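## Task

On the mat, blocks should read "YOU" left to right when viewed from the spot halfway between the two arm bases, but one letter's block is absent. Place that block so all three rest entirely on the mat, side by side in a straight, tight row, each with its letter facing up and upright. The remaining fourth block must end up off the mat. Nothing may rely on the robot to stay in position at the end; release everything and move the grippers away when finished.

## Robot and tools

Robot: two arms, left_arm and right_arm, each with a parallel gripper. The names are not image sides. One shared scene frame is used: origin on the table surface between the arm bases, +x points out across the table, +z up, and left_arm sits on the +y side. Positions are in metres, orientations are quaternions written w first (qw, qx, qy, qz).

Gripper geometry: fingers extend along the gripper's own +z axis and close along its y axis. The reported end_effector_position is the point between the pads when closed, roughly 2 cm short of the fingertips; closing pushes the tips about 10 mm further along +z. Opening is a scale from -1 (closed) to +1 (fully open, 0.084 m).

Row format (used everywhere): 16 plain numbers, always both arms. First left_arm: x, y, z, qw, qx, qy, qz, opening; then right_arm in the same order. The xyz and quaternion are absolute target poses in the scene frame, not offsets. An arm meant to stay still should get its exact last reported pose and the wanted opening repeated in every row; do not copy a drifted quaternion from a result if you want to hold orientation, reuse your own target. A target more than 0.6 m from the arm's last reported position along any gripper axis is refused. Each control step the commanded pose is clipped to 70 mm and 16 degrees from the measured pose, so far targets take several actions.

Tools:
- execute_actions: argument actions, a list with zero or one item, plus optional pictures (boolean). Empty list: just returns current state. An action item {"rows": [...], "steps": n}: 1 to 15 rows, steps up to 15 (default 15), each step 1/30 s; each row applies for one step and the final row repeats. A wait item {"steps": n} without rows: up to 300 steps, counted from the previous result, so your thinking time is included.
- move: target is one 16-number row (absolute poses as above); speed in m/s, 0.002 to 0.5, default 0.25, with rotation capped at twice that in rad/s. Grippers travel straight lines, all finishing together, lasting 0.5 to 10 s (cut off at 10 s). Openings are applied at the start. Paths ignore obstacles and the other arm; real motion lags and may overshoot speed near full extension. Result adds a move: line with the ending (done, off_target, moving, held, fault), any limits (paced = pose clipped, held = some steps blocked, after which the arm may jump fast), and each gripper's distance to target.
- wait: seconds from 0 to 10; robot receives nothing new.
- zoom_image: camera (cam_head_left, cam_head_right, cam_high, cam_low, cam_left_wrist, cam_right_wrist) and region [x0, y0, x1, y1] in pixels, top-left origin, at most 504 by 504. All images are 896x504.
- finished_scene: scene, the integer number of the scene being closed. Answering without any tool call ends everything.

Reading results: the state line lists each gripper's position, quaternion and linear/angular velocities; reported hand position can be off, more so at long reach. grip_measured is the actual finger opening on the same -1..1 scale. A Hand target line shows what the controller is currently driving toward. A pose unreachable line names an arm whose command the clearance check altered or blocked; HELD marks the affected steps. After an action ends, an arm continues only to its last clipped pose, so compare the reported pose with your goal and send the remainder. Calibration may be updated in results with pictures.

Grasping: to hold a block, keep commanding an opening well under grip_measured; lower means firmer. Finger force tops out near 24 N per pad for objects up to about 6 cm. Closing fast can squeeze too hard. Holding loads warms motors: a MOTOR HOT line appears at 65 °C and at 80 °C the arm is braked (OVER-TEMPERATURE FAULT) until cooled, so avoid long holds while thinking.

Limits and faults: joint load limits in N m are waist 45, shoulder 45, upper arm roll 27, elbow 27, forearm roll 27, wrist pitch 18, wrist roll 18 (a carried object adds load). Reaching one triggers a torque fault: the arm backs off, freezes 10 s and drops the rest of the call. Elbows never fully straighten.

Avoid: knocking or placing anything off the table, letting the arms collide or push each other, fast contacts, targets set deep past a contact point (they press harder), dropping or slamming blocks. External tugs on held parts or nudges to loose blocks may happen briefly; recheck positions. Finish by opening the grippers and lifting clear so the blocks stand on their own.

Each tool is called as name([rows], argument=value, ...), one row to a line, values as JSON.

## Session

execute_actions(actions=[])

Scene clock: 0.00 s of 7600.00 s.
left_arm: end_effector_position=(+0.6475, -0.0543, +0.2085) grip_measured=+1.00 end_effector_quat_wxyz=(+0.245, +0.904, -0.350, -0.030) end_effector_velocity=(-0.000, -0.000, +0.001) end_effector_angular_velocity=(-0.001, -0.000, -0.001) | right_arm: end_effector_position=(+0.3070, -0.2436, +0.3617) grip_measured=+1.00 end_effector_quat_wxyz=(+0.034, +0.248, +0.968, -0.003) end_effector_velocity=(+0.000, -0.000, +0.000) end_effector_angular_velocity=(+0.000, -0.001, -0.000)
Joint positions: left_arm=[-0.385  1.    -0.052  2.501 -0.451  1.568  0.391  0.084] | right_arm=[ 0.769 -0.593 -0.318  0.986 -0.223  1.507 -2.201  0.084]
Joint velocities: left_arm=[-0.    -0.001 -0.001  0.     0.     0.    -0.    -0.   ] | right_arm=[ 0.001 -0.    -0.001  0.001 -0.001 -0.    -0.    -0.   ]
Hand target (left_arm): +0.648, -0.054, +0.208; +0.245, +0.904, -0.350, -0.030
Hand target (right_arm): +0.307, -0.244, +0.362; +0.034, +0.248, +0.968, -0.003

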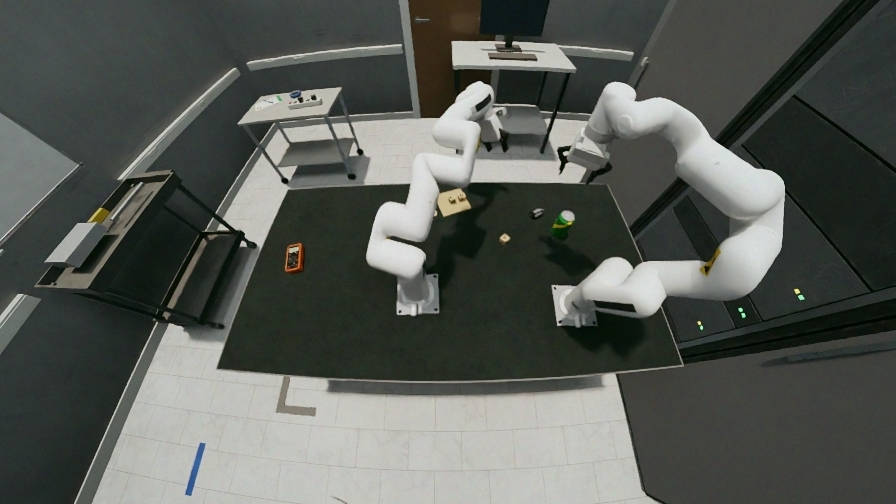

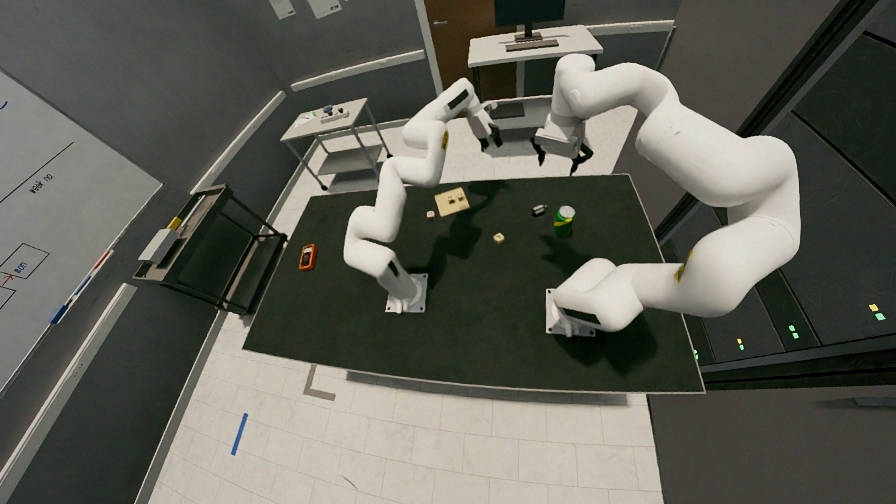

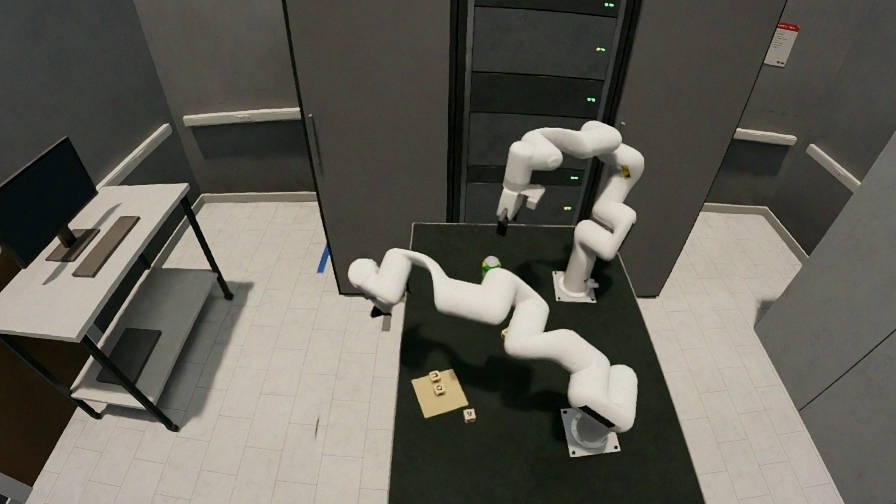

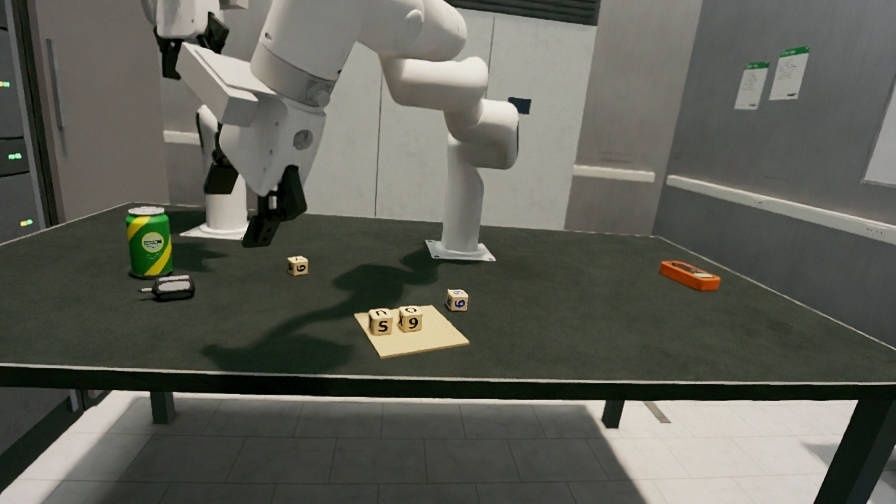

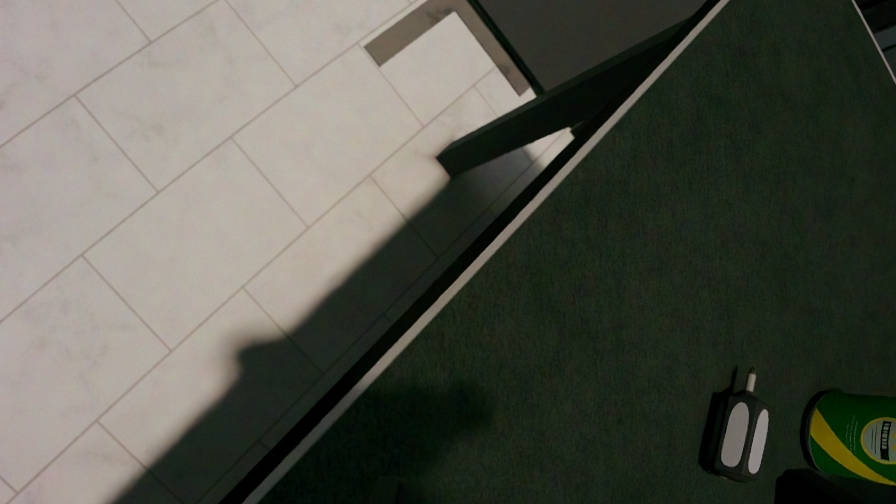

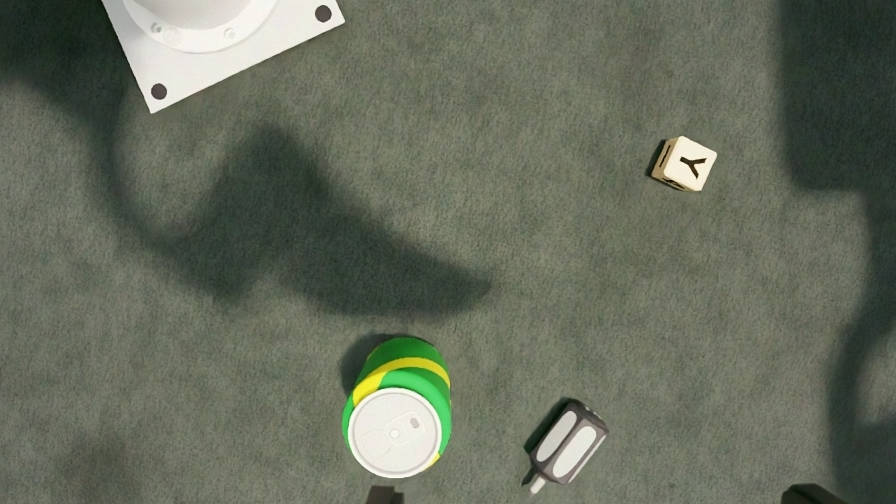

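move(target=[0.5,0.22,0.25,0,0.804,-0.595,0,1,0.25,-0.45,0.36,0.034,0.248,0.968,-0.003,1])

move(target=[0.25,-0.01,0.2,0,0.903,-0.431,0,1,0.25,-0.45,0.36,0.034,0.248,0.968,-0.003,1])

Scene clock: 13.90 s of 7600.00 s.
left_arm: end_effector_position=(+0.5006, +0.2197, +0.2493) grip_measured=+1.00 end_effector_quat_wxyz=(+0.000, +0.804, -0.595, -0.000) end_effector_velocity=(+0.000, +0.003, +0.002) end_effector_angular_velocity=(+0.000, -0.005, +0.003) | right_arm: end_effector_position=(+0.2495, -0.4493, +0.3601) grip_measured=+1.00 end_effector_quat_wxyz=(+0.033, +0.248, +0.968, -0.002) end_effector_velocity=(-0.000, -0.002, +0.001) end_effector_angular_velocity=(+0.002, -0.003, -0.005)
Joint positions: left_arm=[-0.322 -0.057  0.109  1.115  0.007  1.172  1.109  0.084] | right_arm=[ 0.595 -0.894 -0.576  0.934 -0.47   1.662 -2.578  0.084]
Joint velocities: left_arm=[ 0.004 -0.006  0.003 -0.003  0.002 -0.002  0.003  0.   ] | right_arm=[-0.002 -0.001 -0.003  0.003 -0.002  0.    -0.001 -0.   ]
Hand target (left_arm): +0.501, +0.220, +0.250; -0.000, +0.804, -0.595, +0.000
Hand target (right_arm): +0.249, -0.450, +0.360; +0.034, +0.248, +0.968, -0.002
Off the commanded pose (left_arm): 0.001 m, 0 deg.
Off the commanded pose (right_arm): 0.001 m, 0 deg.
After step 90, 9.00 s passed at rest.
move: done
camera_calibration (this result's frames):
cam_left_wrist: T_world_to_cam=[[-0.955124, -0.296144, -0.00602377, 0.576792], [-0.296196, 0.955054, 0.0118146, -0.00325998], [0.0022542, 0.0130686, -0.999912, 0.373981], [0, 0, 0, 1]] pos_world=[0.5491, 0.16904, 0.377461]
cam_right_wrist: T_world_to_cam=[[0.4623, 0.886516, 0.0192044, 0.303396], [0.883629, -0.462386, 0.073471, -0.392016], [0.0740131, -0.016996, -0.997112, 0.468372], [0, 0, 0, 1]] pos_world=[0.171471, -0.442268, 0.489995]

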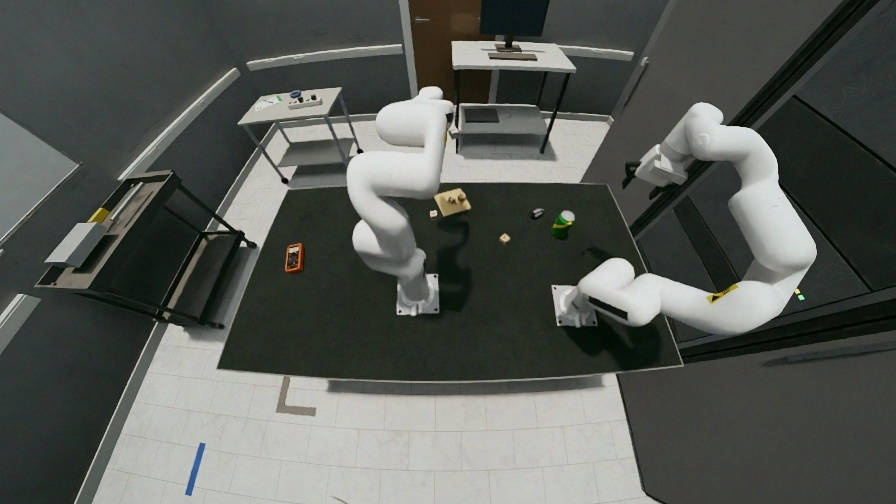

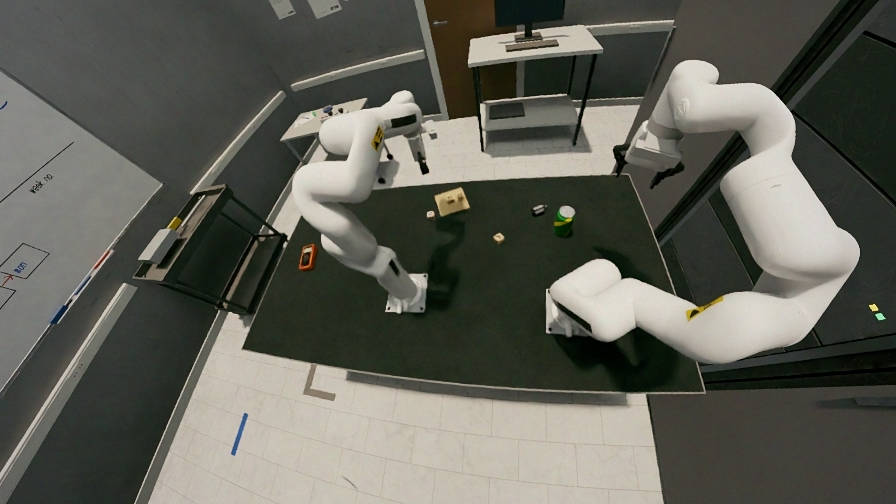

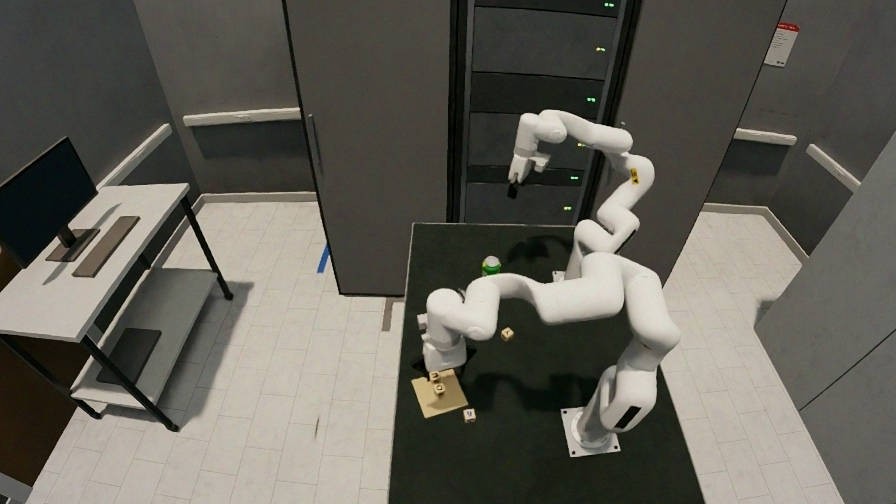

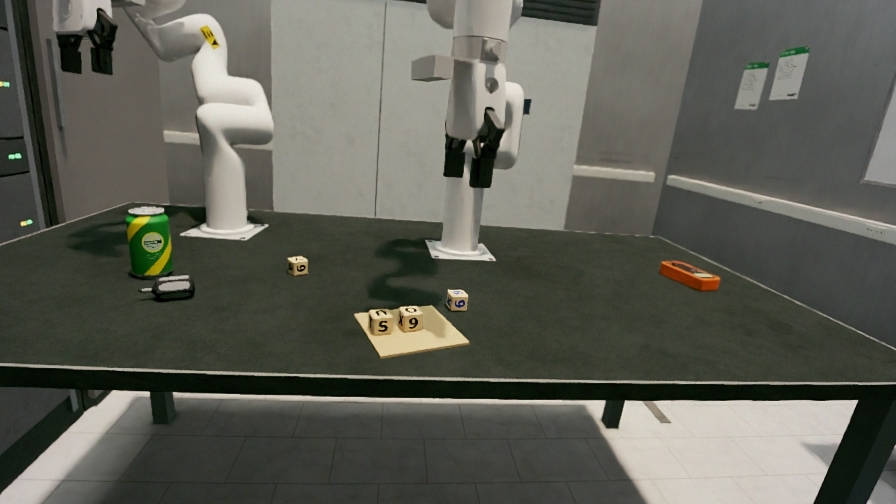

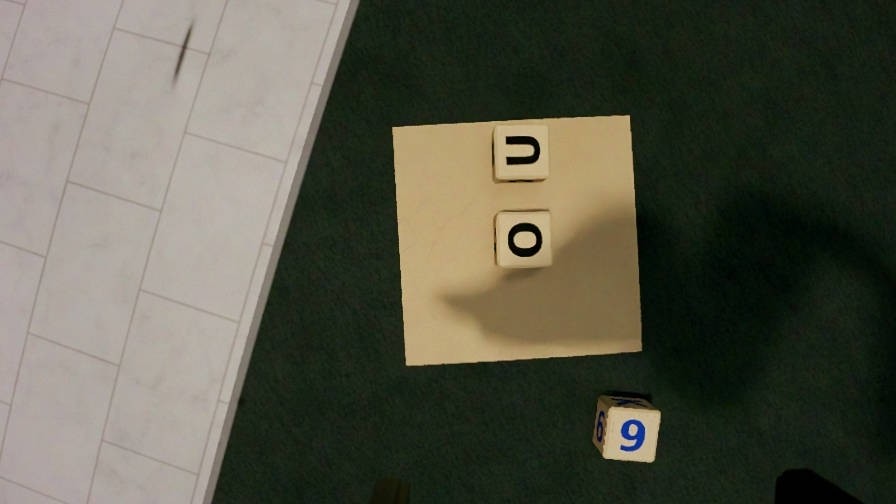

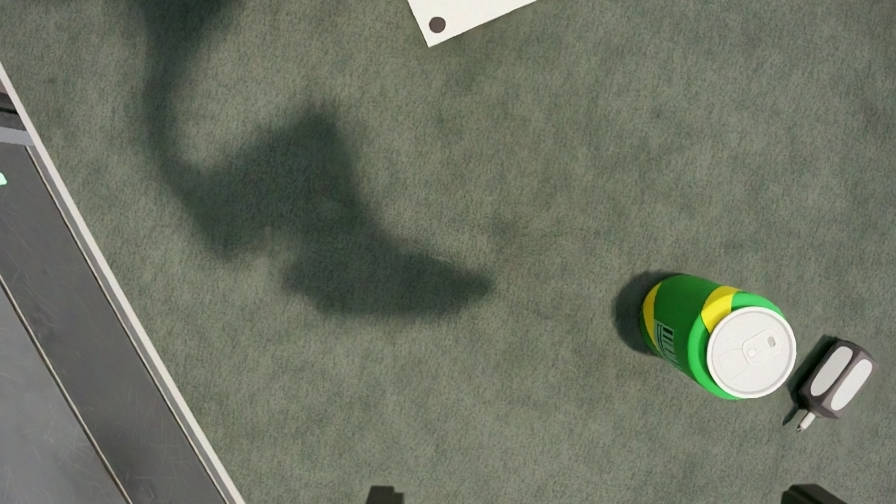

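Scene clock: 15.73 s of 7600.00 s.
left_arm: end_effector_position=(+0.2499, -0.0097, +0.2000) grip_measured=+1.00 end_effector_quat_wxyz=(+0.001, +0.903, -0.430, -0.001) end_effector_velocity=(-0.003, -0.003, +0.001) end_effector_angular_velocity=(+0.001, -0.003, -0.005) | right_arm: end_effector_position=(+0.2500, -0.4500, +0.3600) grip_measured=+1.00 end_effector_quat_wxyz=(+0.034, +0.248, +0.968, -0.003) end_effector_velocity=(-0.000, +0.000, -0.000) end_effector_angular_velocity=(-0.001, +0.000, +0.001)
Joint positions: left_arm=[-0.614 -0.362 -0.391  0.7   -0.16   1.043  0.04   0.084] | right_arm=[ 0.595 -0.893 -0.578  0.934 -0.472  1.661 -2.578  0.084]
Joint velocities: left_arm=[-0.006 -0.001 -0.006  0.001  0.001 -0.    -0.007 -0.   ] | right_arm=[ 0.     0.     0.001 -0.001 -0.    -0.     0.    -0.   ]
Hand target (left_arm): +0.249, -0.010, +0.200; +0.001, +0.902, -0.431, -0.001
Hand target (right_arm): +0.250, -0.450, +0.360; +0.034, +0.248, +0.968, -0.003
Off the commanded pose (left_arm): 0.000 m, 0 deg.
Off the commanded pose (right_arm): 0.000 m, 0 deg.
move: done
camera_calibration (this result's frames):
cam_left_wrist: T_world_to_cam=[[-0.773876, -0.633324, -0.00413812, 0.220168], [-0.63332, 0.773792, 0.0123227, 0.22458], [-0.00460219, 0.012157, -0.999916, 0.32994], [0, 0, 0, 1]] pos_world=[0.314132, -0.0383516, 0.328056]
cam_right_wrist: T_world_to_cam=[[0.463195, 0.886066, 0.01837, 0.303668], [0.883098, -0.463193, 0.074761, -0.393495], [0.0747521, -0.0184064, -0.997032, 0.467331], [0, 0, 0, 1]] pos_world=[0.171904, -0.442733, 0.489784]

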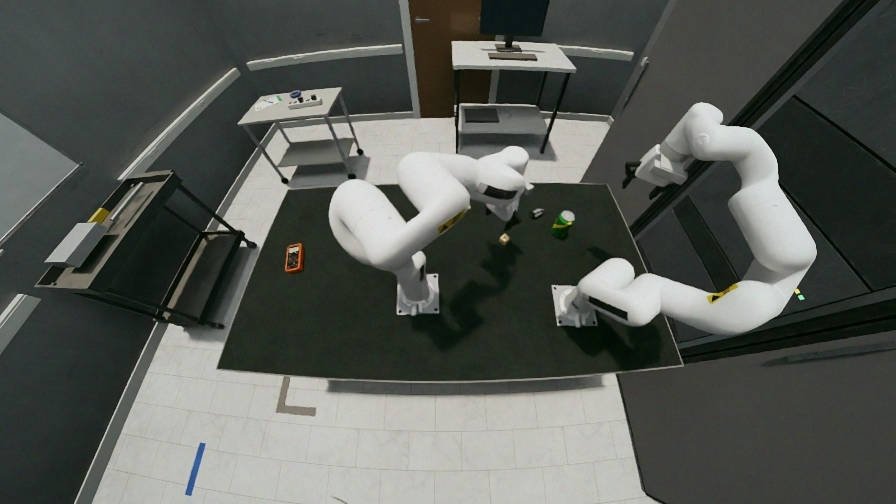

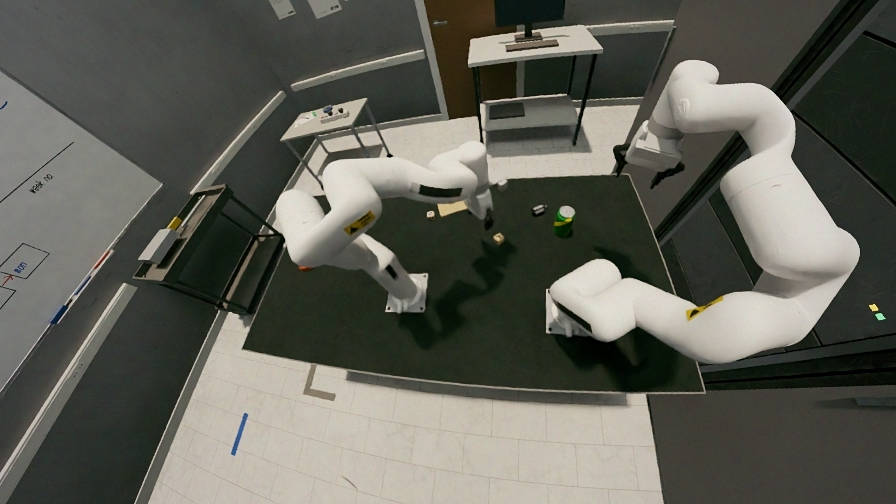

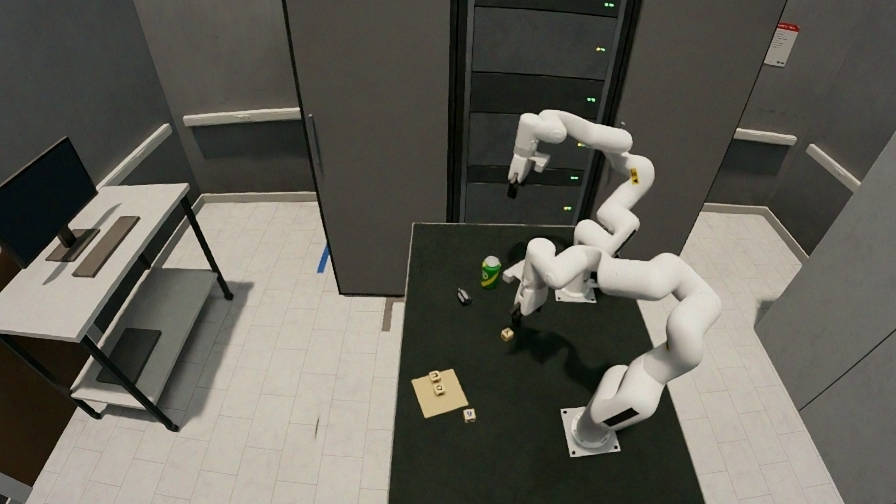

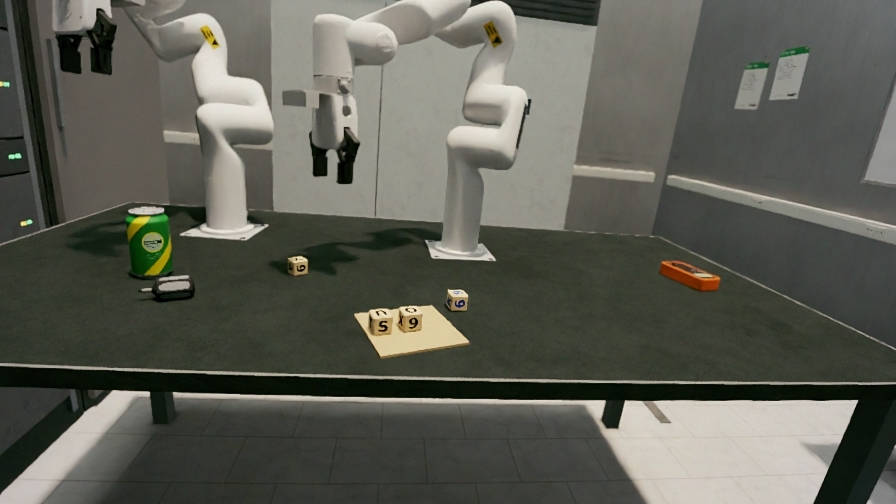

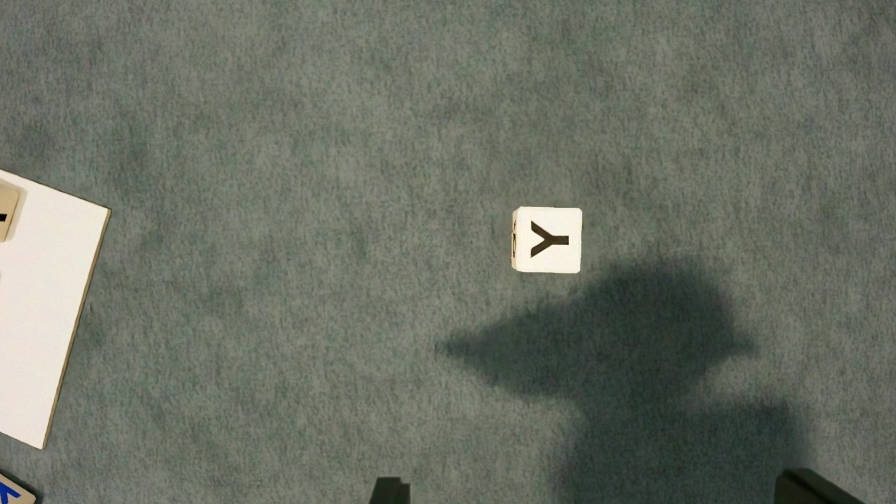

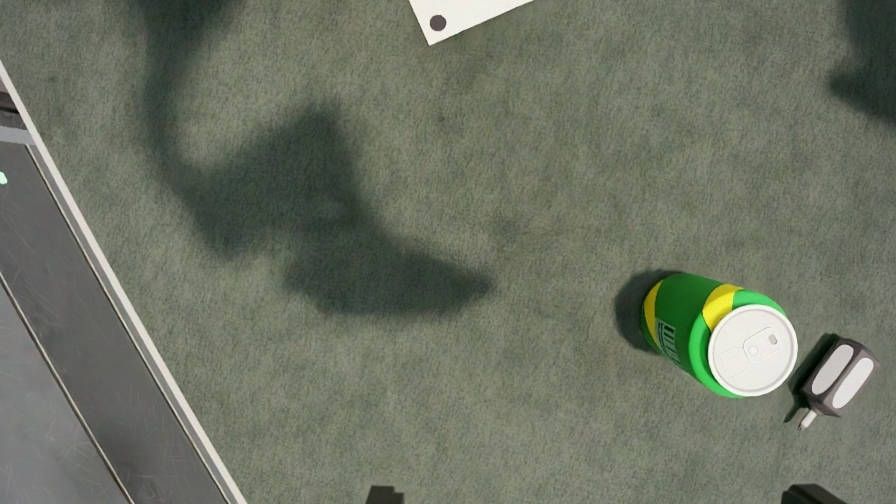

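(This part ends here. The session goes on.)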